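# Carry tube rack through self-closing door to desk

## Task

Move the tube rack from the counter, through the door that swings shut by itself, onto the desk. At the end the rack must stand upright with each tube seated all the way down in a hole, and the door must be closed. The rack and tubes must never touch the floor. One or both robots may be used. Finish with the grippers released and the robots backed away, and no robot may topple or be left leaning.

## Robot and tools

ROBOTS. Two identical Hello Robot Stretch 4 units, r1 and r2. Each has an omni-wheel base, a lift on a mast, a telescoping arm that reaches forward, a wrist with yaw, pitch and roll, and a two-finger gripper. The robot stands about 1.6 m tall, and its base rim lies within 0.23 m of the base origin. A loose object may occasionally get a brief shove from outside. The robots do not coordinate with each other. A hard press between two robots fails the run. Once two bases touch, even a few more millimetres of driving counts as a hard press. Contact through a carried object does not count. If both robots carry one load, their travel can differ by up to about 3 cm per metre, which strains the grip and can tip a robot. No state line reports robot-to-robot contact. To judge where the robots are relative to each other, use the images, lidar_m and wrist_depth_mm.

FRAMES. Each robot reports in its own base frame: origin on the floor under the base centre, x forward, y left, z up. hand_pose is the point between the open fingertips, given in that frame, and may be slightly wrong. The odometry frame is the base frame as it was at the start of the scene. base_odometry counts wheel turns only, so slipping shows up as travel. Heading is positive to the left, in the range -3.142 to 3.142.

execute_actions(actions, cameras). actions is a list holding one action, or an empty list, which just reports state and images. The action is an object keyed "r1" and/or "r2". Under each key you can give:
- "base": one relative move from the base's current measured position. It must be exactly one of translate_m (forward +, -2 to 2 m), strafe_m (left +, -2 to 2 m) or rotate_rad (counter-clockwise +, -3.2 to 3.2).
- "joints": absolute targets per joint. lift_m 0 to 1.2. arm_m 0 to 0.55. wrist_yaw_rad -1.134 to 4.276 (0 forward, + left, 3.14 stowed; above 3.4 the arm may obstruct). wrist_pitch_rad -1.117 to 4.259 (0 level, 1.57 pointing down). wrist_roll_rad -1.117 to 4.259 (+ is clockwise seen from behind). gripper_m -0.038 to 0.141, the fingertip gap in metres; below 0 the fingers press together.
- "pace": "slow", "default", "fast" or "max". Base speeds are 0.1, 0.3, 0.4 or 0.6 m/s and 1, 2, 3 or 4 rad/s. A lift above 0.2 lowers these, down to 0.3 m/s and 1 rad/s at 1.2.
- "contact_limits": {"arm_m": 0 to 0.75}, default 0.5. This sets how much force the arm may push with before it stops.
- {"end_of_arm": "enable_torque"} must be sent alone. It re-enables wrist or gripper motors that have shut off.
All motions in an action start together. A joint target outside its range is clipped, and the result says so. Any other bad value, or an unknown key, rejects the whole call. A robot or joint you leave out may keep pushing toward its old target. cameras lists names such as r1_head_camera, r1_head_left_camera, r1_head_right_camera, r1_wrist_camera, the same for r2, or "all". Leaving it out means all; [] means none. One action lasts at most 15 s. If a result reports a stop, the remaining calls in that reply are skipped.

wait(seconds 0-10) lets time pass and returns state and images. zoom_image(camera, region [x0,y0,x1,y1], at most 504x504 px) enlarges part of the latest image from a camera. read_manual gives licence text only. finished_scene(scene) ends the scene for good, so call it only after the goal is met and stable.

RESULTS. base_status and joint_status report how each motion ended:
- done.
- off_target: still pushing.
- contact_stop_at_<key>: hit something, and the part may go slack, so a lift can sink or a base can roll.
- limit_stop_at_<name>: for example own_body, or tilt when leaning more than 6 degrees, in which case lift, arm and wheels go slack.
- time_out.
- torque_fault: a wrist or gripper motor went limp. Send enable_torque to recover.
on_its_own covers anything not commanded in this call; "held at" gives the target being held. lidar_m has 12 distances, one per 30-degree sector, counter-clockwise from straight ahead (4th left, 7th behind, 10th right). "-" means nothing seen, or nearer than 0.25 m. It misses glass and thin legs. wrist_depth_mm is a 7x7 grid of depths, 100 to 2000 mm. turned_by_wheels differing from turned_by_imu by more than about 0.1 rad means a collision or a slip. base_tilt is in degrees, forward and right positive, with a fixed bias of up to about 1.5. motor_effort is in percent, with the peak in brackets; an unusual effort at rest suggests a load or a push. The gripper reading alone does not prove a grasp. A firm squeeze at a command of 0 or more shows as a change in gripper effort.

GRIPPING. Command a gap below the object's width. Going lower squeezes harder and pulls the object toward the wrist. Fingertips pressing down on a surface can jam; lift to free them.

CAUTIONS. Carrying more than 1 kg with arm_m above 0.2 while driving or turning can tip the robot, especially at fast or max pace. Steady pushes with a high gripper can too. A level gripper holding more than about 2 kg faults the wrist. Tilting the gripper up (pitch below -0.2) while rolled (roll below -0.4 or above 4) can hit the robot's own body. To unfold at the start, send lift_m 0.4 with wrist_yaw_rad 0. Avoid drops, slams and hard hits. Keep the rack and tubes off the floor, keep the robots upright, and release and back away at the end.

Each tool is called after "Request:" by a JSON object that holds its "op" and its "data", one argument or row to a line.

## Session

Request:
{"op": "execute_actions", "data": {
  "actions": [],
  "cameras": ["r1_head_left_camera","r2_head_left_camera"]
}}

Scene clock: 0.00 s.
r1.base_odometry: x=+0.000 y=+0.000 heading=+0.000 (m, m, rad; r1's odometry frame)
r1.turned_by_wheels: +0.000 (rad since the last result)
r1.turned_by_imu: +0.000 (rad since the last result)
r1.base_tilt: forward=+0.4 right=+0.2 (deg)
r1.lidar_m: 0.83 0.89 0.67 0.64 0.68 0.99 1.73 1.85 2.46 1.42 1.14 0.87
r1.base_status: not commanded
r1.joint_positions: lift_m=+0.139 arm_m=+0.000 wrist_yaw_rad=+3.103 wrist_pitch_rad=-0.014 wrist_roll_rad=+0.018 gripper_m=+0.057
r1.joint_status: not commanded
r1.motor_effort: lift_m=+21 arm_m=+0 wrist_yaw_rad=-1 wrist_pitch_rad=-4 wrist_roll_rad=+0 gripper_m=-3 wheel_0=+0 wheel_1=-1 wheel_2=+1 (%)
r1.hand_pose: x=-0.1145 y=+0.0985 z=+0.3210 quat_wxyz=(+0.019, +0.007, +0.009, +1.000) (m; r1's base frame)
r1.wrist_depth_mm: - 137 1808 1756 1756 1182 809 / - 129 1808 1756 1808 1160 809 / - 135 219 1808 1808 1205 820 / 131 140 1756 1756 1808 1160 798 / 1756 1808 1756 1808 1756 1160 798 / 1008 1025 904 1025 204 1008 798 / 723 691 768 108 750 750 741
r2.base_odometry: x=+0.000 y=+0.000 heading=+0.000 (m, m, rad; r2's odometry frame)
r2.turned_by_wheels: +0.000 (rad since the last result)
r2.turned_by_imu: +0.000 (rad since the last result)
r2.base_tilt: forward=+0.0 right=+0.3 (deg)
r2.lidar_m: 0.72 0.69 0.76 1.18 1.46 2.40 1.91 1.89 1.00 0.80 0.78 0.88
r2.base_status: not commanded
r2.joint_positions: lift_m=+0.251 arm_m=+0.002 wrist_yaw_rad=+3.154 wrist_pitch_rad=+0.001 wrist_roll_rad=+0.011 gripper_m=+0.057
r2.joint_status: not commanded
r2.motor_effort: lift_m=+22 arm_m=-1 wrist_yaw_rad=+1 wrist_pitch_rad=-10 wrist_roll_rad=+0 gripper_m=-5 wheel_0=+0 wheel_1=+0 wheel_2=+1 (%)
r2.hand_pose: x=-0.1168 y=+0.0838 z=+0.4292 quat_wxyz=(-0.006, +0.000, +0.005, +1.000) (m; r2's base frame)
r2.wrist_depth_mm: - 135 - - - - - / - 120 176 - - - - / - 121 167 - - - - / 107 136 243 - - - - / 223 1756 - - - - - / 1397 1537 196 1499 200 1464 1397 / 1008 991 1060 111 1042 1008 991
pictures: r1_head_left_camera, r2_head_left_camera
Images, in order (width x height): r1_head_left_camera 420x672, r2_head_left_camera 420x672.

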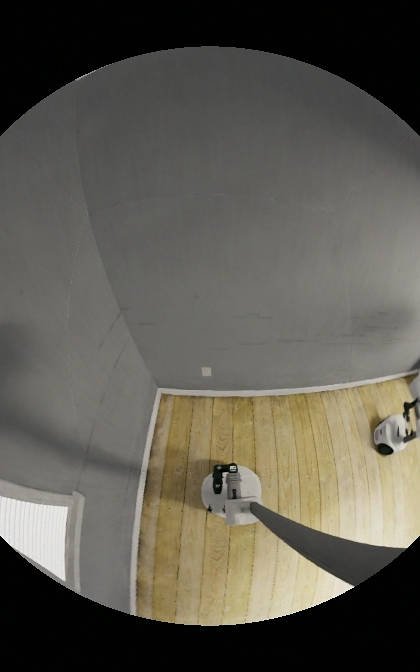

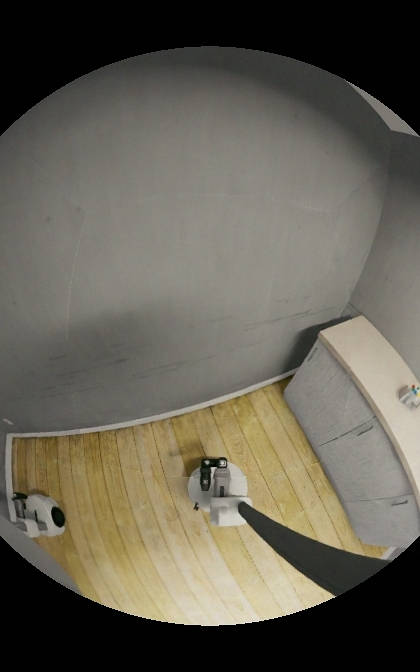

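Same layout.

Request:
{"op": "execute_actions", "data": {
  "actions": [
    {"r1":{"base":{"rotate_rad":-3.17},"joints":{"lift_m":0.8,"wrist_yaw_rad":0,"gripper_m":0.07}},"r2":{"base":{"rotate_rad":-1.15},"joints":{"lift_m":0.85,"wrist_yaw_rad":0,"gripper_m":0.14}}}
  ],
  "cameras": []
}}

Request:
{"op": "execute_actions", "data": {
  "actions": [
    {"r1":{"base":{"translate_m":0.75}},"r2":{"base":{"strafe_m":-0.2},"joints":{"arm_m":0.2}}}
  ],
  "cameras": ["r1_head_camera","r1_wrist_camera","r2_head_camera","r2_wrist_camera"]
}}

Scene clock: 4.03 s.
r1.base_odometry: x=+0.000 y=+0.000 heading=+3.114 (m, m, rad; r1's odometry frame)
r1.turned_by_wheels: -3.169 (rad since the last result)
r1.turned_by_imu: -3.176 (rad since the last result)
r1.base_tilt: forward=+0.4 right=+0.3 (deg)
r1.lidar_m: 1.68 1.80 2.56 1.41 1.18 0.88 0.85 0.89 0.65 0.63 0.64 0.94
r1.base_status: done
r1.joint_positions: lift_m=+0.800 arm_m=+0.000 wrist_yaw_rad=+0.000 wrist_pitch_rad=-0.014 wrist_roll_rad=+0.018 gripper_m=+0.070
r1.joint_status: all done
r1.motor_effort: lift_m=+23(26) arm_m=+0(0) wrist_yaw_rad=-1(8) wrist_pitch_rad=-5(6) wrist_roll_rad=+1(0) gripper_m=-1(3) wheel_0=+4(9) wheel_1=+2(11) wheel_2=+2(10) (%)
r1.hand_pose: x=+0.4589 y=-0.0874 z=+0.9821 quat_wxyz=(+1.000, +0.009, -0.007, +0.000) (m; r1's base frame)
r1.wrist_depth_mm: 1430 1464 1464 1464 1464 1205 854 / 1499 1499 1464 1464 1464 1229 831 / 1499 1430 1464 1464 1464 1205 831 / 1464 1499 1499 1464 1499 1205 831 / 1499 1464 1499 1464 1464 1160 831 / 1464 1499 1499 1499 204 1182 820 / 1499 1499 1464 108 1537 1078 831
r2.base_odometry: x=+0.000 y=+0.000 heading=-1.149 (m, m, rad; r2's odometry frame)
r2.turned_by_wheels: -1.149 (rad since the last result)
r2.turned_by_imu: -1.164 (rad since the last result)
r2.base_tilt: forward=+0.0 right=+0.3 (deg)
r2.lidar_m: 0.78 0.86 0.73 0.68 0.73 1.05 1.45 2.48 1.97 1.88 1.11 0.83
r2.base_status: done
r2.joint_positions: lift_m=+0.850 arm_m=+0.002 wrist_yaw_rad=+0.000 wrist_pitch_rad=+0.001 wrist_roll_rad=+0.011 gripper_m=+0.140
r2.joint_status: all done
r2.motor_effort: lift_m=+27(29) arm_m=-1(1) wrist_yaw_rad=-2(6) wrist_pitch_rad=-8(9) wrist_roll_rad=+0(0) gripper_m=+0(5) wheel_0=+5(8) wheel_1=+4(10) wheel_2=+2(7) (%)
r2.hand_pose: x=+0.4613 y=-0.0873 z=+1.0275 quat_wxyz=(+1.000, +0.005, +0.000, +0.000) (m; r2's base frame)
r2.wrist_depth_mm: 1098 1160 1138 1160 1160 1138 1160 / 1118 1160 1182 1160 1160 1160 1182 / 1118 1182 1182 1160 1160 1182 1160 / 1118 1182 1160 1182 1182 1205 1182 / 1042 1060 1060 878 878 960 917 / 591 209 597 569 574 569 597 / 591 591 591 111 597 591 597
pictures: none
No camera images: the call's "cameras" was empty. Leave "cameras" out to get every camera's image.

Scene clock: 8.00 s.
r1.base_odometry: x=-0.750 y=+0.021 heading=+3.114 (m, m, rad; r1's odometry frame)
r1.turned_by_wheels: +0.000 (rad since the last result)
r1.turned_by_imu: -0.002 (rad since the last result)
r1.base_tilt: forward=+0.4 right=+0.2 (deg)
r1.lidar_m: 0.94 1.03 1.40 2.35 1.56 1.68 1.59 0.96 0.66 0.63 0.66 0.97
r1.base_status: done
r1.joint_positions: lift_m=+0.800 arm_m=+0.000 wrist_yaw_rad=+0.000 wrist_pitch_rad=-0.014 wrist_roll_rad=+0.018 gripper_m=+0.070
r1.joint_status: not commanded
r1.motor_effort: lift_m=+23(23) arm_m=+0(0) wrist_yaw_rad=-1(1) wrist_pitch_rad=-5(5) wrist_roll_rad=+0(1) gripper_m=-2(2) wheel_0=+3(7) wheel_1=+2(7) wheel_2=-1(11) (%)
r1.hand_pose: x=+0.4589 y=-0.0874 z=+0.9821 quat_wxyz=(+1.000, +0.009, -0.007, +0.000) (m; r1's base frame)
r1.wrist_depth_mm: 741 741 741 750 750 759 750 / 741 741 759 750 759 759 750 / 750 750 750 741 759 768 768 / 759 759 759 768 750 759 759 / 759 768 750 768 768 768 768 / 768 768 750 768 204 778 768 / 768 768 768 108 768 778 778
r2.base_odometry: x=-0.182 y=-0.082 heading=-1.149 (m, m, rad; r2's odometry frame)
r2.turned_by_wheels: +0.000 (rad since the last result)
r2.turned_by_imu: +0.001 (rad since the last result)
r2.base_tilt: forward=+0.0 right=+0.3 (deg)
r2.lidar_m: 0.78 0.84 0.90 0.90 0.96 1.37 1.74 1.57 1.76 1.69 1.10 0.81
r2.base_status: done
r2.joint_positions: lift_m=+0.850 arm_m=+0.199 wrist_yaw_rad=+0.000 wrist_pitch_rad=+0.001 wrist_roll_rad=+0.011 gripper_m=+0.140
r2.joint_status: all done
r2.motor_effort: lift_m=+27(27) arm_m=+6(7) wrist_yaw_rad=+0(3) wrist_pitch_rad=-9(9) wrist_roll_rad=+1(0) gripper_m=+0(1) wheel_0=+2(10) wheel_1=-1(10) wheel_2=+1(3) (%)
r2.hand_pose: x=+0.6584 y=-0.0874 z=+1.0275 quat_wxyz=(+1.000, +0.005, +0.000, +0.000) (m; r2's base frame)
r2.wrist_depth_mm: 976 960 960 960 960 976 960 / 976 960 960 976 976 976 960 / 976 976 991 976 976 960 976 / 991 976 976 976 976 976 991 / 991 991 585 866 976 960 917 / 535 209 539 544 445 466 500 / 375 368 392 111 382 370 370
pictures: r1_head_camera, r1_wrist_camera, r2_head_camera, r2_wrist_camera
Images, in order (width x height): r1_head_camera 420x560, r1_wrist_camera 616x392, r2_head_camera 420x560, r2_wrist_camera 616x392.

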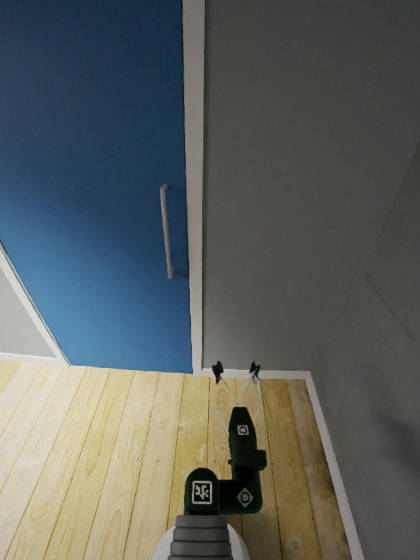

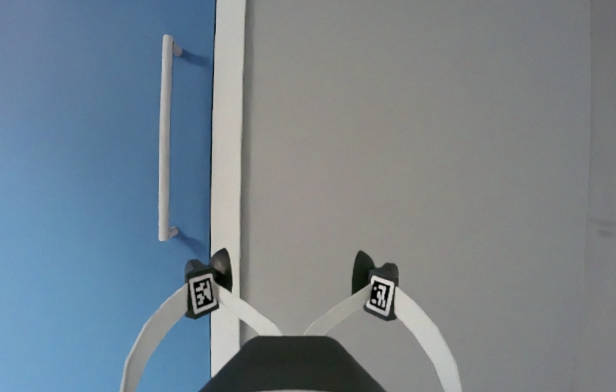

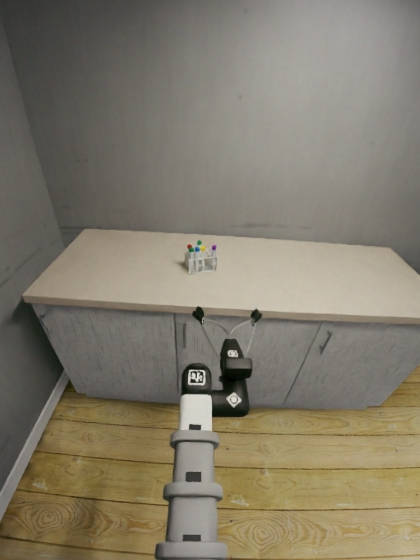

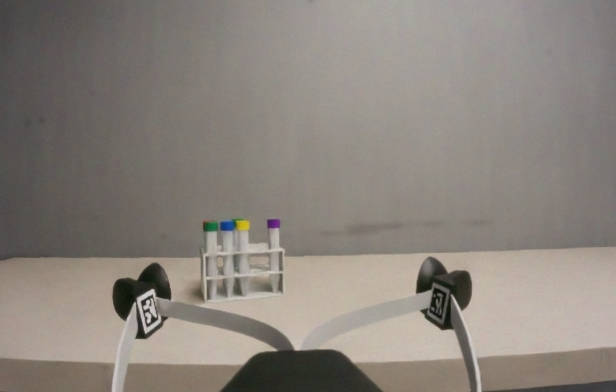

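Request:
{"op": "execute_actions", "data": {
  "actions": [
    {"r1":{"base":{"strafe_m":0.245},"joints":{"lift_m":0.84}},"r2":{"base":{"rotate_rad":0.2},"joints":{"lift_m":0.8}}}
  ],
  "cameras": []
}}

Request:
{"op": "execute_actions", "data": {
  "actions": [
    {"r1":{"joints":{"arm_m":0.4}},"r2":{"base":{"strafe_m":-0.128},"joints":{"arm_m":0.42}}}
  ],
  "cameras": ["r1_wrist_camera","r2_wrist_camera","r1_head_camera"]
}}

Scene clock: 10.57 s.
r1.base_odometry: x=-0.756 y=-0.224 heading=+3.114 (m, m, rad; r1's odometry frame)
r1.turned_by_wheels: +0.000 (rad since the last result)
r1.turned_by_imu: +0.000 (rad since the last result)
r1.base_tilt: forward=+0.4 right=+0.2 (deg)
r1.lidar_m: 0.92 1.01 1.44 2.18 1.31 1.67 1.60 1.34 0.94 0.88 0.96 0.97
r1.base_status: done
r1.joint_positions: lift_m=+0.840 arm_m=+0.000 wrist_yaw_rad=+0.000 wrist_pitch_rad=-0.014 wrist_roll_rad=+0.018 gripper_m=+0.070
r1.joint_status: all done
r1.motor_effort: lift_m=+23(22) arm_m=+0(0) wrist_yaw_rad=-1(1) wrist_pitch_rad=-5(4) wrist_roll_rad=+1(1) gripper_m=-1(3) wheel_0=-2(10) wheel_1=+1(8) wheel_2=+0(1) (%)
r1.hand_pose: x=+0.4589 y=-0.0874 z=+1.0221 quat_wxyz=(+1.000, +0.009, -0.007, +0.000) (m; r1's base frame)
r1.wrist_depth_mm: 750 741 759 750 750 768 759 / 750 750 759 750 759 759 759 / 759 750 759 750 759 768 759 / 759 768 759 759 768 768 768 / 768 768 768 768 768 778 778 / 768 759 768 768 204 778 778 / 778 768 778 108 788 788 778
r2.base_odometry: x=-0.182 y=-0.082 heading=-0.949 (m, m, rad; r2's odometry frame)
r2.turned_by_wheels: +0.200 (rad since the last result)
r2.turned_by_imu: +0.203 (rad since the last result)
r2.base_tilt: forward=+0.0 right=+0.3 (deg)
r2.lidar_m: 0.77 0.89 0.89 0.89 1.02 1.76 1.36 1.37 1.71 1.69 0.95 0.79
r2.base_status: done
r2.joint_positions: lift_m=+0.800 arm_m=+0.199 wrist_yaw_rad=+0.000 wrist_pitch_rad=+0.001 wrist_roll_rad=+0.011 gripper_m=+0.140
r2.joint_status: all done
r2.motor_effort: lift_m=+15(25) arm_m=+5(6) wrist_yaw_rad=-1(2) wrist_pitch_rad=-8(7) wrist_roll_rad=+1(0) gripper_m=+2(1) wheel_0=-3(10) wheel_1=-1(8) wheel_2=-2(7) (%)
r2.hand_pose: x=+0.6584 y=-0.0874 z=+0.9785 quat_wxyz=(+1.000, +0.005, +0.000, +0.000) (m; r2's base frame)
r2.wrist_depth_mm: 1008 1098 1025 991 946 904 866 / 1008 1098 1042 976 946 891 878 / 991 1078 1042 991 946 904 866 / 991 1098 1025 991 931 904 878 / 750 759 741 621 591 676 661 / 430 209 392 389 347 336 359 / 455 433 410 111 362 343 336
pictures: none
No camera images: the call's "cameras" was empty. Leave "cameras" out to get every camera's image.

Scene clock: 12.87 s.
r1.base_odometry: x=-0.756 y=-0.224 heading=+3.114 (m, m, rad; r1's odometry frame)
r1.turned_by_wheels: +0.000 (rad since the last result)
r1.turned_by_imu: +0.001 (rad since the last result)
r1.base_tilt: forward=+0.4 right=+0.2 (deg)
r1.lidar_m: 0.91 1.00 1.45 1.42 1.30 1.69 1.61 1.34 0.93 0.88 0.94 1.01
r1.base_status: not commanded
r1.joint_positions: lift_m=+0.840 arm_m=+0.398 wrist_yaw_rad=+0.000 wrist_pitch_rad=-0.014 wrist_roll_rad=+0.018 gripper_m=+0.070
r1.joint_status: all done
r1.motor_effort: lift_m=+23(23) arm_m=+9(10) wrist_yaw_rad=-1(0) wrist_pitch_rad=-4(5) wrist_roll_rad=+1(1) gripper_m=-3(1) wheel_0=-2(2) wheel_1=+1(1) wheel_2=+0(0) (%)
r1.hand_pose: x=+0.8578 y=-0.0874 z=+1.0221 quat_wxyz=(+1.000, +0.009, -0.007, +0.000) (m; r1's base frame)
r1.wrist_depth_mm: 364 366 366 368 355 368 368 / 364 368 368 368 357 370 370 / 368 370 370 370 359 373 375 / 370 370 373 373 364 373 377 / 373 373 375 377 366 377 379 / 375 375 375 377 204 379 382 / 379 379 382 108 368 382 387
r2.base_odometry: x=-0.287 y=-0.156 heading=-0.950 (m, m, rad; r2's odometry frame)
r2.turned_by_wheels: +0.000 (rad since the last result)
r2.turned_by_imu: +0.000 (rad since the last result)
r2.base_tilt: forward=+0.0 right=+0.3 (deg)
r2.lidar_m: 0.76 0.85 1.01 1.04 1.16 2.02 1.30 1.44 1.56 1.56 0.90 0.75
r2.base_status: done
r2.joint_positions: lift_m=+0.800 arm_m=+0.419 wrist_yaw_rad=+0.000 wrist_pitch_rad=+0.001 wrist_roll_rad=+0.011 gripper_m=+0.140
r2.joint_status: all done
r2.motor_effort: lift_m=+15(15) arm_m=+6(8) wrist_yaw_rad=-1(0) wrist_pitch_rad=-8(8) wrist_roll_rad=+0(1) gripper_m=+2(3) wheel_0=+2(10) wheel_1=-2(12) wheel_2=-1(3) (%)
r2.hand_pose: x=+0.8784 y=-0.0874 z=+0.9785 quat_wxyz=(+1.000, +0.005, +0.000, +0.000) (m; r2's base frame)
r2.wrist_depth_mm: 866 820 778 741 707 676 654 / 866 809 768 750 707 676 654 / 854 809 788 750 707 676 654 / 866 820 788 732 715 683 654 / 741 741 544 359 707 676 654 / 384 209 349 355 319 332 359 / 265 259 281 111 273 250 253
pictures: r1_head_camera, r1_wrist_camera, r2_wrist_camera
Images, in order (width x height): r1_head_camera 420x560, r1_wrist_camera 616x392, r2_wrist_camera 616x392.

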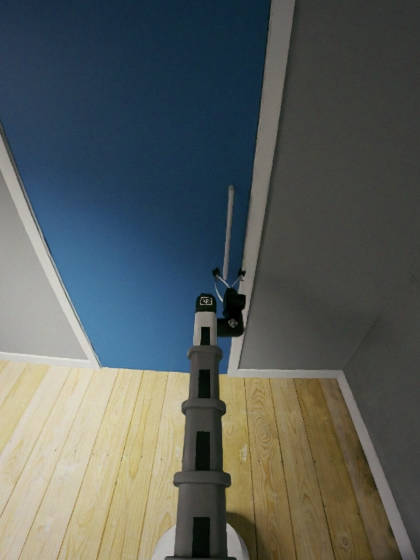

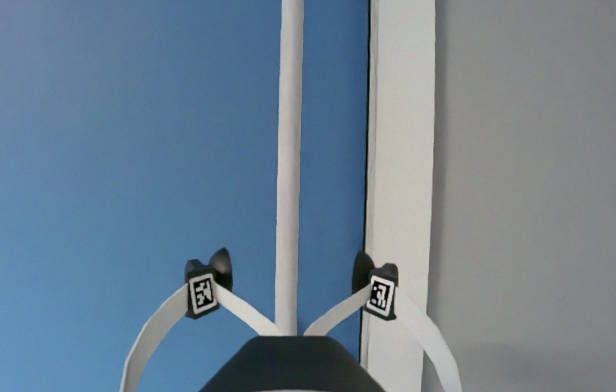

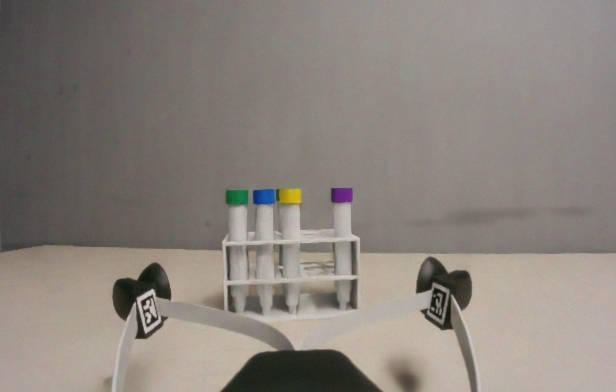

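Request:
{"op": "execute_actions", "data": {
  "actions": [
    {"r1":{"joints":{"arm_m":0.525},"pace":"slow"},"r2":{"base":{"translate_m":0.14},"joints":{"lift_m":0.78},"pace":"slow"}}
  ],
  "cameras": ["r2_wrist_camera"]
}}

Request:
{"op": "execute_actions", "data": {
  "actions": [
    {"r1":{"joints":{"gripper_m":-0.038}},"r2":{"joints":{"gripper_m":0.04}}}
  ],
  "cameras": ["r1_wrist_camera"]
}}

Request:
{"op": "execute_actions", "data": {
  "actions": [
    {"r1":{"joints":{"arm_m":0.35},"base":{"strafe_m":0.03},"pace":"slow"},"r2":{"joints":{"lift_m":0.9},"pace":"slow"}}
  ],
  "cameras": ["r1_wrist_camera","r2_wrist_camera"]
}}

Scene clock: 16.40 s.
r1.base_odometry: x=-0.756 y=-0.224 heading=+3.114 (m, m, rad; r1's odometry frame)
r1.turned_by_wheels: +0.000 (rad since the last result)
r1.turned_by_imu: +0.001 (rad since the last result)
r1.base_tilt: forward=+0.4 right=+0.3 (deg)
r1.lidar_m: 0.92 1.03 1.43 1.55 1.44 1.68 1.59 1.32 0.95 0.87 0.94 1.00
r1.base_status: not commanded
r1.joint_positions: lift_m=+0.840 arm_m=+0.523 wrist_yaw_rad=+0.000 wrist_pitch_rad=-0.014 wrist_roll_rad=+0.018 gripper_m=+0.070
r1.joint_status: all done
r1.motor_effort: lift_m=+23(23) arm_m=+9(9) wrist_yaw_rad=-1(1) wrist_pitch_rad=-4(4) wrist_roll_rad=+0(1) gripper_m=-1(2) wheel_0=-2(2) wheel_1=+1(1) wheel_2=+0(0) (%)
r1.hand_pose: x=+0.9828 y=-0.0874 z=+1.0221 quat_wxyz=(+1.000, +0.009, -0.007, +0.000) (m; r1's base frame)
r1.wrist_depth_mm: 244 245 246 245 247 234 248 / 244 247 246 246 247 235 247 / 247 248 248 250 249 236 250 / 247 249 249 249 251 238 251 / 250 250 251 252 252 239 253 / 252 251 251 186 204 240 255 / 252 253 254 108 255 243 256
r2.base_odometry: x=-0.205 y=-0.270 heading=-0.949 (m, m, rad; r2's odometry frame)
r2.turned_by_wheels: +0.000 (rad since the last result)
r2.turned_by_imu: +0.038 (rad since the last result)
r2.base_tilt: forward=+0.0 right=+0.3 (deg)
r2.lidar_m: 0.64 0.76 0.98 0.95 1.12 2.06 1.45 1.88 1.61 1.63 0.70 0.63
r2.base_status: done
r2.joint_positions: lift_m=+0.780 arm_m=+0.419 wrist_yaw_rad=-0.001 wrist_pitch_rad=-0.003 wrist_roll_rad=+0.011 gripper_m=+0.140
r2.joint_status: all done
r2.motor_effort: lift_m=+15(16) arm_m=+4(9) wrist_yaw_rad=+3(59) wrist_pitch_rad=+2(28) wrist_roll_rad=+0(2) gripper_m=+0(1) wheel_0=+4(13) wheel_1=+5(12) wheel_2=-3(16) (%)
r2.hand_pose: x=+0.8786 y=-0.0876 z=+0.9594 quat_wxyz=(+1.000, +0.005, -0.001, +0.000) (m; r2's base frame)
r2.wrist_depth_mm: 750 691 661 621 591 559 535 / 750 699 661 621 591 559 535 / 741 699 668 615 597 559 535 / 741 707 668 222 248 559 535 / 683 691 559 223 248 549 535 / 340 209 273 216 232 293 320 / 232 229 235 111 237 220 229
pictures: r2_wrist_camera
Images, in order (width x height): r2_wrist_camera 616x392.

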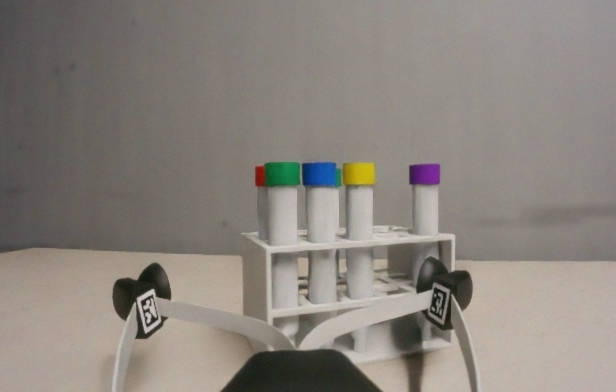

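Scene clock: 18.40 s.
r1.base_odometry: x=-0.757 y=-0.224 heading=+3.114 (m, m, rad; r1's odometry frame)
r1.turned_by_wheels: +0.000 (rad since the last result)
r1.turned_by_imu: +0.001 (rad since the last result)
r1.base_tilt: forward=+0.5 right=+0.3 (deg)
r1.lidar_m: 0.91 1.01 1.47 1.54 1.43 1.67 1.60 1.32 0.89 0.87 0.95 1.02
r1.base_status: not commanded
r1.joint_positions: lift_m=+0.840 arm_m=+0.525 wrist_yaw_rad=+0.006 wrist_pitch_rad=-0.014 wrist_roll_rad=+0.018 gripper_m=-0.038
r1.joint_status: all done
r1.on_its_own: wrist_yaw_rad is at rest, and its effort (-19) is outside its rest range (-13 to +13)
r1.motor_effort: lift_m=+23(23) arm_m=+2(9) wrist_yaw_rad=-19(19) wrist_pitch_rad=-6(5) wrist_roll_rad=+1(1) gripper_m=-20(20) wheel_0=-2(2) wheel_1=+1(1) wheel_2=+3(3) (%)
r1.hand_pose: x=+0.9845 y=-0.0856 z=+1.0221 quat_wxyz=(+1.000, +0.009, -0.007, +0.003) (m; r1's base frame)
r1.wrist_depth_mm: 241 242 243 243 244 230 242 / 244 243 244 244 245 231 244 / 245 246 246 245 245 233 246 / 248 248 247 247 247 235 248 / 248 249 249 249 249 236 249 / 250 250 186 187 184 237 250 / 252 251 251 108 253 239 252
r2.base_odometry: x=-0.205 y=-0.270 heading=-0.949 (m, m, rad; r2's odometry frame)
r2.turned_by_wheels: +0.000 (rad since the last result)
r2.turned_by_imu: +0.000 (rad since the last result)
r2.base_tilt: forward=+0.0 right=+0.3 (deg)
r2.lidar_m: 0.63 0.74 0.95 0.98 1.16 2.07 1.43 1.88 1.60 1.62 0.73 0.63
r2.base_status: not commanded
r2.joint_positions: lift_m=+0.780 arm_m=+0.419 wrist_yaw_rad=-0.001 wrist_pitch_rad=-0.003 wrist_roll_rad=+0.011 gripper_m=+0.040
r2.joint_status: all done
r2.motor_effort: lift_m=+16(15) arm_m=+4(4) wrist_yaw_rad=+1(1) wrist_pitch_rad=+1(1) wrist_roll_rad=+0(0) gripper_m=-4(6) wheel_0=+4(4) wheel_1=+5(5) wheel_2=-3(3) (%)
r2.hand_pose: x=+0.8786 y=-0.0876 z=+0.9594 quat_wxyz=(+1.000, +0.005, -0.001, +0.000) (m; r2's base frame)
r2.wrist_depth_mm: 741 699 661 621 591 559 535 / 741 699 661 621 585 554 535 / 759 707 654 627 585 569 535 / 750 699 668 245 580 559 535 / 676 691 559 243 294 554 530 / 338 342 193 232 197 327 319 / 232 220 232 111 226 221 229
pictures: r1_wrist_camera
Images, in order (width x height): r1_wrist_camera 616x392.

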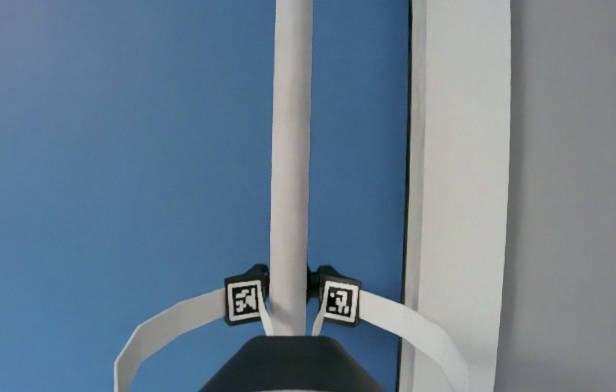

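Scene clock: 21.43 s.
r1.base_odometry: x=-0.758 y=-0.254 heading=+3.116 (m, m, rad; r1's odometry frame)
r1.turned_by_wheels: +0.001 (rad since the last result)
r1.turned_by_imu: -0.026 (rad since the last result)
r1.base_tilt: forward=+0.5 right=+0.2 (deg)
r1.lidar_m: 0.75 0.91 1.42 2.14 1.40 1.67 1.60 1.40 0.97 0.91 1.00 1.00
r1.base_status: done
r1.joint_positions: lift_m=+0.840 arm_m=+0.353 wrist_yaw_rad=+0.017 wrist_pitch_rad=-0.014 wrist_roll_rad=+0.018 gripper_m=-0.038
r1.joint_status: all done
r1.on_its_own: wrist_yaw_rad is at rest, and its effort (-49) is outside its rest range (-13 to +13)
r1.motor_effort: lift_m=+23(23) arm_m=-17(19) wrist_yaw_rad=-49(49) wrist_pitch_rad=-5(7) wrist_roll_rad=+1(1) gripper_m=-21(23) wheel_0=+3(20) wheel_1=+2(5) wheel_2=+12(13) (%)
r1.hand_pose: x=+0.8137 y=-0.0826 z=+1.0220 quat_wxyz=(+1.000, +0.009, -0.007, +0.008) (m; r1's base frame)
r1.wrist_depth_mm: 281 266 254 238 234 410 410 / 281 266 255 238 235 410 410 / 282 268 255 240 236 413 413 / 285 271 257 241 237 415 415 / 285 272 259 242 239 421 418 / 289 274 185 187 236 418 421 / 291 273 264 108 239 421 421
r2.base_odometry: x=-0.205 y=-0.270 heading=-0.949 (m, m, rad; r2's odometry frame)
r2.turned_by_wheels: +0.000 (rad since the last result)
r2.turned_by_imu: +0.000 (rad since the last result)
r2.base_tilt: forward=+0.0 right=+0.3 (deg)
r2.lidar_m: 0.62 0.74 0.97 0.97 1.18 2.07 1.40 1.81 1.61 1.60 0.71 0.60
r2.base_status: not commanded
r2.joint_positions: lift_m=+0.899 arm_m=+0.419 wrist_yaw_rad=+0.000 wrist_pitch_rad=+0.001 wrist_roll_rad=+0.011 gripper_m=+0.040
r2.joint_status: all done
r2.motor_effort: lift_m=+27(28) arm_m=+4(4) wrist_yaw_rad=+2(3) wrist_pitch_rad=-9(7) wrist_roll_rad=+0(0) gripper_m=-3(3) wheel_0=+3(4) wheel_1=+5(5) wheel_2=-3(3) (%)
r2.hand_pose: x=+0.8786 y=-0.0875 z=+1.0775 quat_wxyz=(+1.000, +0.005, +0.000, +0.000) (m; r2's base frame)
r2.wrist_depth_mm: 741 699 661 621 580 559 530 / 750 707 654 621 591 559 535 / 741 707 661 627 591 559 535 / 750 707 661 621 591 559 535 / 750 699 661 621 597 559 544 / 691 691 193 585 196 564 539 / 473 452 473 111 306 452 452
pictures: r1_wrist_camera, r2_wrist_camera
Images, in order (width x height): r1_wrist_camera 616x392, r2_wrist_camera 616x392.

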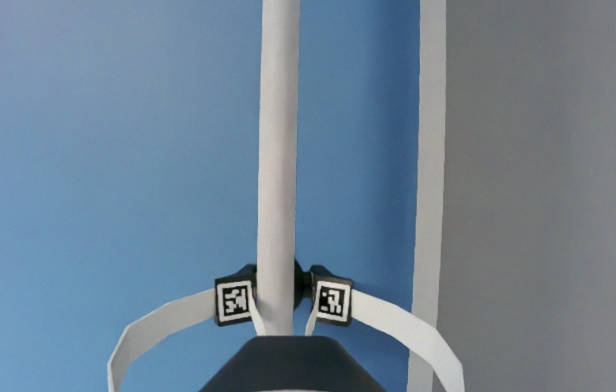

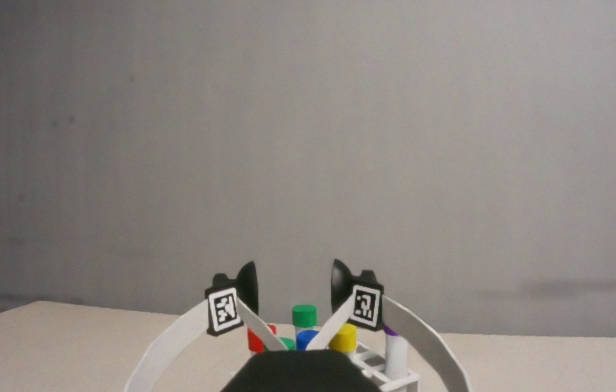

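The gripper body caught the counter edge and the grasp missed. Backing off to look.

Request:
{"op": "execute_actions", "data": {
  "actions": [
    {"r1":{"joints":{"arm_m":0.22,"wrist_yaw_rad":-0.1},"base":{"strafe_m":0.115},"pace":"slow"},"r2":{"joints":{"arm_m":0.15,"gripper_m":0.14}}}
  ],
  "cameras": ["r2_head_camera","r2_wrist_camera"]
}}

Request:
{"op": "zoom_image", "data": {
  "camera": "r2_head_camera",
  "region": [160,220,300,360]
}}

Scene clock: 24.57 s.
r1.base_odometry: x=-0.761 y=-0.369 heading=+3.113 (m, m, rad; r1's odometry frame)
r1.turned_by_wheels: -0.002 (rad since the last result)
r1.turned_by_imu: +0.007 (rad since the last result)
r1.base_tilt: forward=+0.4 right=+0.3 (deg)
r1.lidar_m: 0.61 0.86 1.40 2.03 1.28 1.70 1.61 1.56 1.10 1.04 1.11 0.65
r1.base_status: done
r1.joint_positions: lift_m=+0.840 arm_m=+0.222 wrist_yaw_rad=-0.111 wrist_pitch_rad=-0.013 wrist_roll_rad=+0.018 gripper_m=-0.038
r1.joint_status: all done
r1.on_its_own: wrist_yaw_rad is at rest, and its effort (+30) is outside its rest range (-13 to +13)
r1.motor_effort: lift_m=+23(23) arm_m=-12(22) wrist_yaw_rad=+30(85) wrist_pitch_rad=-8(9) wrist_roll_rad=+0(1) gripper_m=-20(25) wheel_0=-18(22) wheel_1=-3(11) wheel_2=-7(19) (%)
r1.hand_pose: x=+0.6701 y=-0.1187 z=+1.0218 quat_wxyz=(+0.998, +0.009, -0.007, -0.055) (m; r1's base frame)
r1.wrist_depth_mm: 293 274 257 237 230 591 615 / 294 277 259 239 232 591 615 / 296 278 259 241 233 603 621 / 297 281 262 241 234 597 634 / 300 282 265 209 236 609 634 / 303 285 185 188 185 615 634 / 306 282 270 108 236 621 647
r2.base_odometry: x=-0.205 y=-0.270 heading=-0.949 (m, m, rad; r2's odometry frame)
r2.turned_by_wheels: +0.000 (rad since the last result)
r2.turned_by_imu: +0.000 (rad since the last result)
r2.base_tilt: forward=+0.0 right=+0.3 (deg)
r2.lidar_m: 0.65 0.75 0.98 0.97 1.16 2.07 1.31 1.45 1.62 1.62 0.72 0.63
r2.base_status: not commanded
r2.joint_positions: lift_m=+0.899 arm_m=+0.151 wrist_yaw_rad=+0.000 wrist_pitch_rad=+0.001 wrist_roll_rad=+0.011 gripper_m=+0.140
r2.joint_status: all done
r2.motor_effort: lift_m=+27(27) arm_m=-6(5) wrist_yaw_rad=+0(1) wrist_pitch_rad=-9(11) wrist_roll_rad=+0(0) gripper_m=-3(2) wheel_0=+4(4) wheel_1=+5(5) wheel_2=-3(3) (%)
r2.hand_pose: x=+0.6104 y=-0.0874 z=+1.0774 quat_wxyz=(+1.000, +0.005, +0.001, +0.000) (m; r2's base frame)
r2.wrist_depth_mm: 1025 991 931 878 820 798 750 / 1025 991 931 878 842 788 768 / 1042 991 931 878 820 788 759 / 1042 991 931 878 842 798 759 / 1042 1008 931 878 842 798 759 / 691 208 699 521 549 597 654 / 480 466 504 111 492 452 455
pictures: r2_head_camera, r2_wrist_camera
Images, in order (width x height): r2_head_camera 420x560, r2_wrist_camera 616x392.

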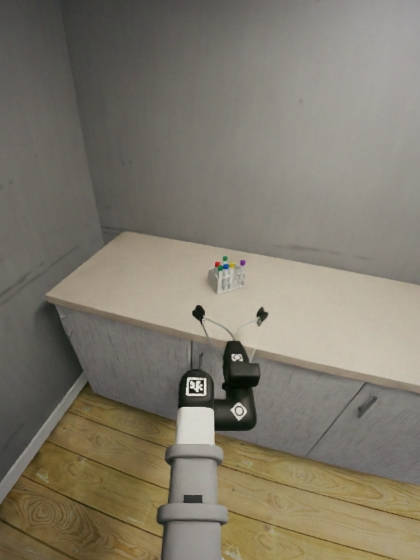

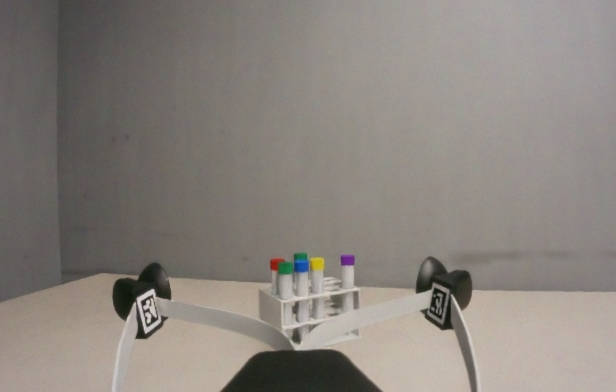

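Region (160, 220, 300, 360) of r2_head_camera's 420x560 image, scaled by 3.600, with more detail than that image has.

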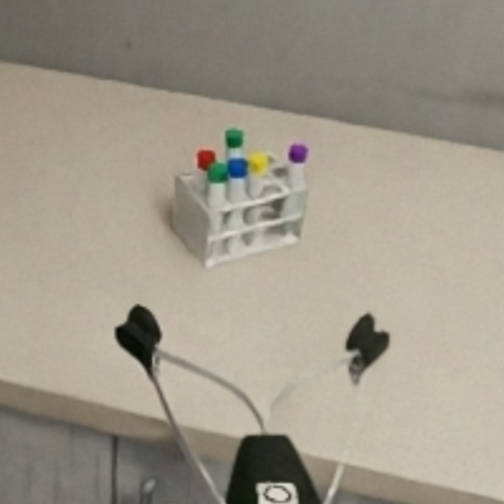

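Request:
{"op": "execute_actions", "data": {
  "actions": [
    {"r1":{"joints":{"arm_m":0.33},"base":{"translate_m":-0.12},"pace":"slow"},"r2":{"base":{"rotate_rad":0.55},"joints":{"wrist_pitch_rad":0.15,"lift_m":0.83}}}
  ],
  "cameras": []
}}

Request:
{"op": "execute_actions", "data": {
  "actions": [
    {"r1":{"joints":{"arm_m":0.21,"wrist_yaw_rad":-0.22},"base":{"strafe_m":0.12},"pace":"slow"},"r2":{"base":{"translate_m":-0.25}}}
  ],
  "cameras": []
}}

Request:
{"op": "execute_actions", "data": {
  "actions": [
    {"r1":{"joints":{"arm_m":0.12,"wrist_yaw_rad":-0.36},"base":{"strafe_m":0.15},"pace":"slow"},"r2":{"base":{"strafe_m":-0.49},"joints":{"arm_m":0.33}}}
  ],
  "cameras": ["r2_head_camera","r2_wrist_camera"]
}}

Scene clock: 27.87 s.
r1.base_odometry: x=-0.641 y=-0.372 heading=+3.111 (m, m, rad; r1's odometry frame)
r1.turned_by_wheels: -0.002 (rad since the last result)
r1.turned_by_imu: -0.004 (rad since the last result)
r1.base_tilt: forward=+0.4 right=+0.2 (deg)
r1.lidar_m: 0.69 0.94 1.54 1.29 1.28 1.55 1.47 1.51 1.09 1.03 1.07 0.75
r1.base_status: done
r1.joint_positions: lift_m=+0.840 arm_m=+0.329 wrist_yaw_rad=-0.106 wrist_pitch_rad=-0.013 wrist_roll_rad=+0.018 gripper_m=-0.038
r1.joint_status: all done
r1.on_its_own: wrist_yaw_rad is at rest, and its effort (+16) is outside its rest range (-13 to +13)
r1.motor_effort: lift_m=+23(23) arm_m=+3(11) wrist_yaw_rad=+16(30) wrist_pitch_rad=-7(8) wrist_roll_rad=+0(1) gripper_m=-18(20) wheel_0=-17(20) wheel_1=-8(11) wheel_2=-1(7) (%)
r1.hand_pose: x=+0.7779 y=-0.1174 z=+1.0219 quat_wxyz=(+0.999, +0.009, -0.007, -0.053) (m; r1's base frame)
r1.wrist_depth_mm: 298 278 259 237 229 603 621 / 298 278 260 239 232 603 627 / 301 282 263 240 233 615 634 / 303 281 263 242 234 615 640 / 304 285 266 213 235 615 640 / 307 287 185 186 185 627 654 / 312 285 271 108 236 627 654
r2.base_odometry: x=-0.205 y=-0.270 heading=-0.400 (m, m, rad; r2's odometry frame)
r2.turned_by_wheels: +0.549 (rad since the last result)
r2.turned_by_imu: +0.557 (rad since the last result)
r2.base_tilt: forward=+0.1 right=+0.3 (deg)
r2.lidar_m: 0.76 0.98 1.00 1.18 2.18 1.29 1.81 1.61 1.60 0.72 0.60 0.62
r2.base_status: done
r2.joint_positions: lift_m=+0.830 arm_m=+0.151 wrist_yaw_rad=+0.000 wrist_pitch_rad=+0.152 wrist_roll_rad=+0.011 gripper_m=+0.140
r2.joint_status: all done
r2.motor_effort: lift_m=+15(26) arm_m=-6(6) wrist_yaw_rad=+0(1) wrist_pitch_rad=-7(8) wrist_roll_rad=+0(0) gripper_m=-2(1) wheel_0=-4(6) wheel_1=-3(9) wheel_2=-3(10) (%)
r2.hand_pose: x=+0.6070 y=-0.0874 z=+0.9650 quat_wxyz=(+0.997, +0.005, +0.076, +0.000) (m; r2's base frame)
r2.wrist_depth_mm: 603 699 820 1025 1008 842 741 / 609 707 842 1042 1025 854 750 / 627 723 866 1060 1060 878 759 / 640 732 854 946 831 809 750 / 654 732 621 496 452 445 436 / 654 209 615 500 366 304 297 / 661 759 768 111 410 322 282
pictures: none
No camera images: the call's "cameras" was empty. Leave "cameras" out to get every camera's image.

Scene clock: 30.33 s.
r1.base_odometry: x=-0.645 y=-0.492 heading=+3.109 (m, m, rad; r1's odometry frame)
r1.turned_by_wheels: -0.002 (rad since the last result)
r1.turned_by_imu: -0.005 (rad since the last result)
r1.base_tilt: forward=+0.5 right=+0.3 (deg)
r1.lidar_m: 0.56 0.97 1.57 0.94 0.90 1.56 1.47 1.55 1.22 1.15 1.22 0.59
r1.base_status: done
r1.joint_positions: lift_m=+0.840 arm_m=+0.212 wrist_yaw_rad=-0.230 wrist_pitch_rad=-0.013 wrist_roll_rad=+0.018 gripper_m=-0.038
r1.joint_status: all done
r1.on_its_own: wrist_yaw_rad is at rest, and its effort (+30) is outside its rest range (-13 to +13)
r1.motor_effort: lift_m=+23(23) arm_m=-12(19) wrist_yaw_rad=+30(42) wrist_pitch_rad=-8(7) wrist_roll_rad=+0(1) gripper_m=-19(24) wheel_0=-20(22) wheel_1=-3(6) wheel_2=-7(7) (%)
r1.hand_pose: x=+0.6439 y=-0.1510 z=+1.0219 quat_wxyz=(+0.993, +0.008, -0.008, -0.115) (m; r1's base frame)
r1.wrist_depth_mm: 317 290 266 238 228 820 904 / 317 290 267 240 229 820 904 / 320 291 267 240 231 820 891 / 320 296 270 242 232 831 917 / 324 297 272 213 233 842 917 / 327 298 185 183 185 854 931 / 329 294 278 108 235 866 946
r2.base_odometry: x=-0.435 y=-0.173 heading=-0.400 (m, m, rad; r2's odometry frame)
r2.turned_by_wheels: +0.000 (rad since the last result)
r2.turned_by_imu: +0.000 (rad since the last result)
r2.base_tilt: forward=+0.0 right=+0.3 (deg)
r2.lidar_m: 0.94 1.17 1.18 1.38 2.30 0.95 1.32 1.43 1.44 0.93 0.79 0.79
r2.base_status: done
r2.joint_positions: lift_m=+0.830 arm_m=+0.151 wrist_yaw_rad=+0.000 wrist_pitch_rad=+0.152 wrist_roll_rad=+0.011 gripper_m=+0.140
r2.joint_status: not commanded
r2.motor_effort: lift_m=+15(15) arm_m=-5(6) wrist_yaw_rad=+0(1) wrist_pitch_rad=-7(5) wrist_roll_rad=+0(0) gripper_m=+0(3) wheel_0=-4(10) wheel_1=-2(7) wheel_2=-1(10) (%)
r2.hand_pose: x=+0.6070 y=-0.0874 z=+0.9650 quat_wxyz=(+0.997, +0.005, +0.076, +0.000) (m; r2's base frame)
r2.wrist_depth_mm: 759 866 1025 1229 1182 991 878 / 768 866 1042 1281 1205 1025 904 / 788 878 1060 1281 1229 1042 891 / 788 904 1025 831 831 820 597 / 798 904 1008 741 585 488 433 / 820 210 904 750 574 480 433 / 809 946 1078 111 615 492 445
pictures: none
No camera images: the call's "cameras" was empty. Leave "cameras" out to get every camera's image.

Scene clock: 33.30 s.
r1.base_odometry: x=-0.650 y=-0.641 heading=+3.107 (m, m, rad; r1's odometry frame)
r1.turned_by_wheels: -0.002 (rad since the last result)
r1.turned_by_imu: -0.004 (rad since the last result)
r1.base_tilt: forward=+0.4 right=+0.3 (deg)
r1.lidar_m: 0.60 1.04 1.56 1.11 1.80 1.57 1.48 1.50 1.39 1.31 1.34 0.46
r1.base_status: done
r1.joint_positions: lift_m=+0.840 arm_m=+0.122 wrist_yaw_rad=-0.375 wrist_pitch_rad=-0.013 wrist_roll_rad=+0.018 gripper_m=-0.038
r1.joint_status: all done
r1.on_its_own: wrist_yaw_rad is at rest, and its effort (+43) is outside its rest range (-13 to +13)
r1.motor_effort: lift_m=+23(23) arm_m=-9(19) wrist_yaw_rad=+43(52) wrist_pitch_rad=-11(10) wrist_roll_rad=-1(1) gripper_m=-17(22) wheel_0=-20(21) wheel_1=-2(4) wheel_2=-7(10) (%)
r1.hand_pose: x=+0.5289 y=-0.1870 z=+1.0217 quat_wxyz=(+0.982, +0.008, -0.008, -0.186) (m; r1's base frame)
r1.wrist_depth_mm: 336 301 270 248 229 1098 1138 / 334 300 272 247 229 1098 1182 / 336 303 274 251 229 1118 1160 / 340 306 274 242 230 1118 1182 / 342 307 276 212 232 1138 1182 / 345 309 182 182 183 1138 1160 / 351 307 283 108 234 1160 1160
r2.base_odometry: x=-0.626 y=-0.624 heading=-0.400 (m, m, rad; r2's odometry frame)
r2.turned_by_wheels: +0.000 (rad since the last result)
r2.turned_by_imu: +0.001 (rad since the last result)
r2.base_tilt: forward=+0.0 right=+0.3 (deg)
r2.lidar_m: 0.52 0.96 1.52 1.82 1.10 1.13 1.26 1.09 1.08 0.50 0.42 0.42
r2.base_status: done
r2.joint_positions: lift_m=+0.830 arm_m=+0.329 wrist_yaw_rad=+0.000 wrist_pitch_rad=+0.152 wrist_roll_rad=+0.011 gripper_m=+0.140
r2.joint_status: all done
r2.motor_effort: lift_m=+15(15) arm_m=+5(7) wrist_yaw_rad=-2(0) wrist_pitch_rad=-8(6) wrist_roll_rad=+0(0) gripper_m=-4(2) wheel_0=+3(13) wheel_1=-1(11) wheel_2=+0(1) (%)
r2.hand_pose: x=+0.7851 y=-0.0874 z=+0.9649 quat_wxyz=(+0.997, +0.005, +0.076, +0.000) (m; r2's base frame)
r2.wrist_depth_mm: 904 1042 1060 820 661 564 496 / 917 1060 1098 842 683 574 508 / 931 1078 1138 831 707 585 521 / 904 854 723 397 699 597 521 / 449 452 418 407 449 439 430 / 303 209 309 310 272 281 297 / 235 232 245 111 242 227 229
pictures: r2_head_camera, r2_wrist_camera
Images, in order (width x height): r2_head_camera 420x560, r2_wrist_camera 616x392.

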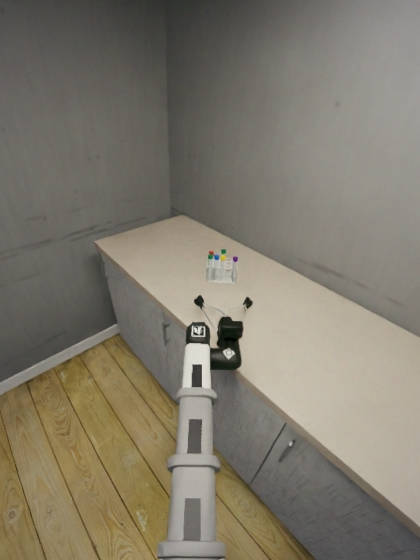

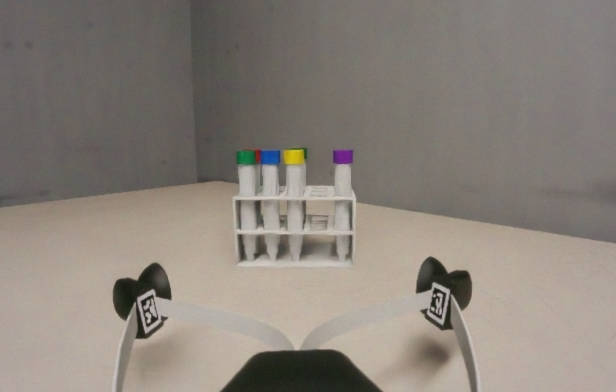

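Aligned, tubes level.

Request:
{"op": "execute_actions", "data": {
  "actions": [
    {"r1":{"joints":{"wrist_yaw_rad":-0.5},"base":{"strafe_m":0.05},"pace":"slow"},"r2":{"joints":{"arm_m":0.52,"lift_m":0.82},"pace":"slow"}}
  ],
  "cameras": ["r2_wrist_camera"]
}}

Scene clock: 36.83 s.
r1.base_odometry: x=-0.652 y=-0.691 heading=+3.104 (m, m, rad; r1's odometry frame)
r1.turned_by_wheels: -0.002 (rad since the last result)
r1.turned_by_imu: -0.003 (rad since the last result)
r1.base_tilt: forward=+0.4 right=+0.3 (deg)
r1.lidar_m: 0.57 1.10 1.56 1.03 1.72 1.58 1.47 1.54 1.42 1.36 1.42 0.47
r1.base_status: done
r1.joint_positions: lift_m=+0.840 arm_m=+0.121 wrist_yaw_rad=-0.515 wrist_pitch_rad=-0.014 wrist_roll_rad=+0.018 gripper_m=-0.038
r1.joint_status: all done
r1.on_its_own: wrist_yaw_rad is at rest, and its effort (+43) is outside its rest range (-13 to +13)
r1.motor_effort: lift_m=+23(23) arm_m=-8(9) wrist_yaw_rad=+43(42) wrist_pitch_rad=-5(11) wrist_roll_rad=+0(0) gripper_m=-18(22) wheel_0=-20(21) wheel_1=-3(4) wheel_2=-7(9) (%)
r1.hand_pose: x=+0.5003 y=-0.2182 z=+1.0220 quat_wxyz=(+0.967, +0.007, -0.009, -0.255) (m; r1's base frame)
r1.wrist_depth_mm: 301 283 265 241 234 1281 1118 / 303 283 265 243 236 1281 1118 / 304 285 266 243 236 1281 1138 / 307 286 266 245 236 1308 1138 / 307 289 268 246 237 1308 1118 / 310 290 185 189 184 1308 1118 / 314 293 273 108 240 1255 1118
r2.base_odometry: x=-0.626 y=-0.624 heading=-0.400 (m, m, rad; r2's odometry frame)
r2.turned_by_wheels: +0.000 (rad since the last result)
r2.turned_by_imu: +0.000 (rad since the last result)
r2.base_tilt: forward=+0.1 right=+0.3 (deg)
r2.lidar_m: 0.51 0.97 1.48 1.79 1.05 1.08 1.23 1.10 1.11 0.51 0.42 0.43
r2.base_status: not commanded
r2.joint_positions: lift_m=+0.821 arm_m=+0.519 wrist_yaw_rad=+0.000 wrist_pitch_rad=+0.152 wrist_roll_rad=+0.011 gripper_m=+0.140
r2.joint_status: all done
r2.motor_effort: lift_m=+15(14) arm_m=+6(5) wrist_yaw_rad=+0(1) wrist_pitch_rad=-6(8) wrist_roll_rad=+0(0) gripper_m=+2(4) wheel_0=+2(2) wheel_1=-1(1) wheel_2=-1(1) (%)
r2.hand_pose: x=+0.9751 y=-0.0874 z=+0.9550 quat_wxyz=(+0.997, +0.005, +0.076, +0.000) (m; r2's base frame)
r2.wrist_depth_mm: 788 931 842 640 535 445 394 / 820 931 854 661 544 455 404 / 809 946 809 654 535 466 413 / 820 891 207 250 535 473 418 / 421 421 211 222 219 407 407 / 283 209 214 214 205 262 276 / 217 215 217 111 213 211 218
pictures: r2_wrist_camera
Images, in order (width x height): r2_wrist_camera 616x392.

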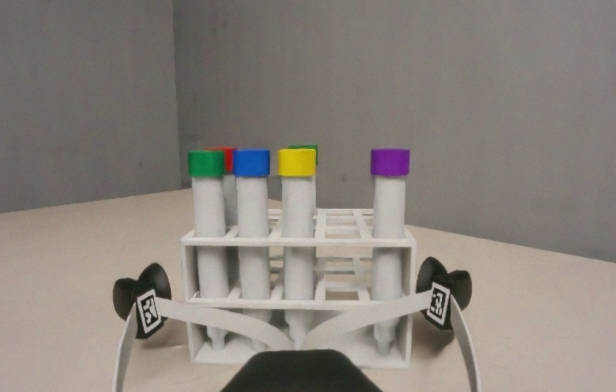

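Request:
{"op": "execute_actions", "data": {
  "actions": [
    {"r1":{"joints":{"wrist_yaw_rad":-0.64},"base":{"strafe_m":0.05},"pace":"slow"},"r2":{"joints":{"arm_m":0.535,"gripper_m":0.045}}}
  ],
  "cameras": []
}}

Request:
{"op": "execute_actions", "data": {
  "actions": [
    {"r2":{"joints":{"lift_m":0.9}}}
  ],
  "cameras": ["r2_wrist_camera"]
}}

Scene clock: 39.23 s.
r1.base_odometry: x=-0.654 y=-0.740 heading=+3.103 (m, m, rad; r1's odometry frame)
r1.turned_by_wheels: -0.002 (rad since the last result)
r1.turned_by_imu: -0.002 (rad since the last result)
r1.base_tilt: forward=+0.3 right=+0.2 (deg)
r1.lidar_m: 0.59 1.11 1.55 0.97 1.59 1.59 1.48 1.52 1.50 1.39 1.50 0.46
r1.base_status: done
r1.joint_positions: lift_m=+0.840 arm_m=+0.121 wrist_yaw_rad=-0.650 wrist_pitch_rad=-0.014 wrist_roll_rad=+0.018 gripper_m=-0.038
r1.joint_status: all done
r1.on_its_own: wrist_yaw_rad is at rest, and its effort (+29) is outside its rest range (-13 to +13)
r1.motor_effort: lift_m=+23(23) arm_m=-8(8) wrist_yaw_rad=+29(39) wrist_pitch_rad=-5(6) wrist_roll_rad=+0(0) gripper_m=-18(23) wheel_0=-17(21) wheel_1=+0(6) wheel_2=-5(8) (%)
r1.hand_pose: x=+0.4690 y=-0.2442 z=+1.0220 quat_wxyz=(+0.948, +0.006, -0.009, -0.319) (m; r1's base frame)
r1.wrist_depth_mm: 278 267 255 242 236 1281 1118 / 278 267 257 243 238 1281 1098 / 281 270 258 244 239 1281 1098 / 282 271 260 246 240 1281 1138 / 285 272 262 213 242 1281 1118 / 285 274 182 187 185 1281 1138 / 290 274 265 108 243 1229 1118
r2.base_odometry: x=-0.626 y=-0.624 heading=-0.400 (m, m, rad; r2's odometry frame)
r2.turned_by_wheels: +0.000 (rad since the last result)
r2.turned_by_imu: +0.000 (rad since the last result)
r2.base_tilt: forward=+0.0 right=+0.3 (deg)
r2.lidar_m: 0.51 1.00 1.50 1.82 1.01 1.01 1.26 1.10 1.12 0.50 0.42 0.43
r2.base_status: not commanded
r2.joint_positions: lift_m=+0.820 arm_m=+0.534 wrist_yaw_rad=+0.000 wrist_pitch_rad=+0.153 wrist_roll_rad=+0.011 gripper_m=+0.046
r2.joint_status: all done
r2.motor_effort: lift_m=+15(15) arm_m=+5(4) wrist_yaw_rad=-1(1) wrist_pitch_rad=-11(13) wrist_roll_rad=+0(0) gripper_m=-24(22) wheel_0=+2(3) wheel_1=-1(1) wheel_2=-2(1) (%)
r2.hand_pose: x=+0.9900 y=-0.0874 z=+0.9546 quat_wxyz=(+0.997, +0.005, +0.077, +0.000) (m; r2's base frame)
r2.wrist_depth_mm: 788 904 831 640 521 436 387 / 798 931 854 647 535 449 392 / 820 931 798 634 525 459 399 / 809 778 171 569 512 466 407 / 415 382 174 179 178 404 399 / 279 174 178 181 180 181 273 / 148 203 163 111 187 211 206
pictures: none
No camera images: the call's "cameras" was empty. Leave "cameras" out to get every camera's image.

Scene clock: 40.57 s.
r1.base_odometry: x=-0.654 y=-0.740 heading=+3.103 (m, m, rad; r1's odometry frame)
r1.turned_by_wheels: +0.000 (rad since the last result)
r1.turned_by_imu: +0.000 (rad since the last result)
r1.base_tilt: forward=+0.4 right=+0.3 (deg)
r1.lidar_m: 0.62 1.11 1.57 0.97 1.62 1.57 1.47 1.54 1.50 1.40 1.45 0.45
r1.base_status: not commanded
r1.joint_positions: lift_m=+0.840 arm_m=+0.121 wrist_yaw_rad=-0.650 wrist_pitch_rad=-0.014 wrist_roll_rad=+0.018 gripper_m=-0.038
r1.joint_status: not commanded
r1.on_its_own: wrist_yaw_rad is at rest, and its effort (+29) is outside its rest range (-13 to +13)
r1.motor_effort: lift_m=+23(23) arm_m=-8(8) wrist_yaw_rad=+29(29) wrist_pitch_rad=-6(5) wrist_roll_rad=-1(0) gripper_m=-18(19) wheel_0=-17(17) wheel_1=+0(0) wheel_2=-5(5) (%)
r1.hand_pose: x=+0.4690 y=-0.2442 z=+1.0220 quat_wxyz=(+0.948, +0.006, -0.009, -0.319) (m; r1's base frame)
r1.wrist_depth_mm: 278 267 255 242 236 1308 1098 / 278 267 257 243 237 1308 1138 / 281 270 257 244 238 1281 1118 / 283 271 259 245 240 1308 1138 / 285 272 260 213 242 1308 1138 / 287 276 182 187 185 1281 1118 / 287 273 266 108 244 1255 1138
r2.base_odometry: x=-0.626 y=-0.624 heading=-0.400 (m, m, rad; r2's odometry frame)
r2.turned_by_wheels: +0.000 (rad since the last result)
r2.turned_by_imu: +0.000 (rad since the last result)
r2.base_tilt: forward=+0.1 right=+0.3 (deg)
r2.lidar_m: 0.54 0.96 1.50 1.80 1.01 1.01 1.25 1.10 1.10 0.48 0.43 0.42
r2.base_status: not commanded
r2.joint_positions: lift_m=+0.899 arm_m=+0.534 wrist_yaw_rad=+0.000 wrist_pitch_rad=+0.154 wrist_roll_rad=+0.011 gripper_m=+0.046
r2.joint_status: all done
r2.motor_effort: lift_m=+27(28) arm_m=+6(6) wrist_yaw_rad=-1(1) wrist_pitch_rad=-12(12) wrist_roll_rad=+0(0) gripper_m=-23(25) wheel_0=+2(2) wheel_1=-1(1) wheel_2=+0(1) (%)
r2.hand_pose: x=+0.9900 y=-0.0874 z=+1.0336 quat_wxyz=(+0.997, +0.005, +0.077, +0.000) (m; r2's base frame)
r2.wrist_depth_mm: 798 904 809 634 521 436 387 / 798 917 842 647 530 449 394 / 809 931 788 634 535 455 404 / 831 946 170 621 512 466 407 / 654 609 174 180 179 473 415 / 445 174 177 181 180 181 415 / 148 324 163 111 187 332 334
pictures: r2_wrist_camera
Images, in order (width x height): r2_wrist_camera 616x392.

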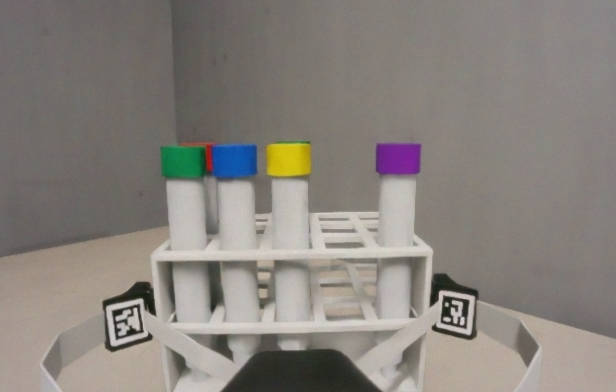

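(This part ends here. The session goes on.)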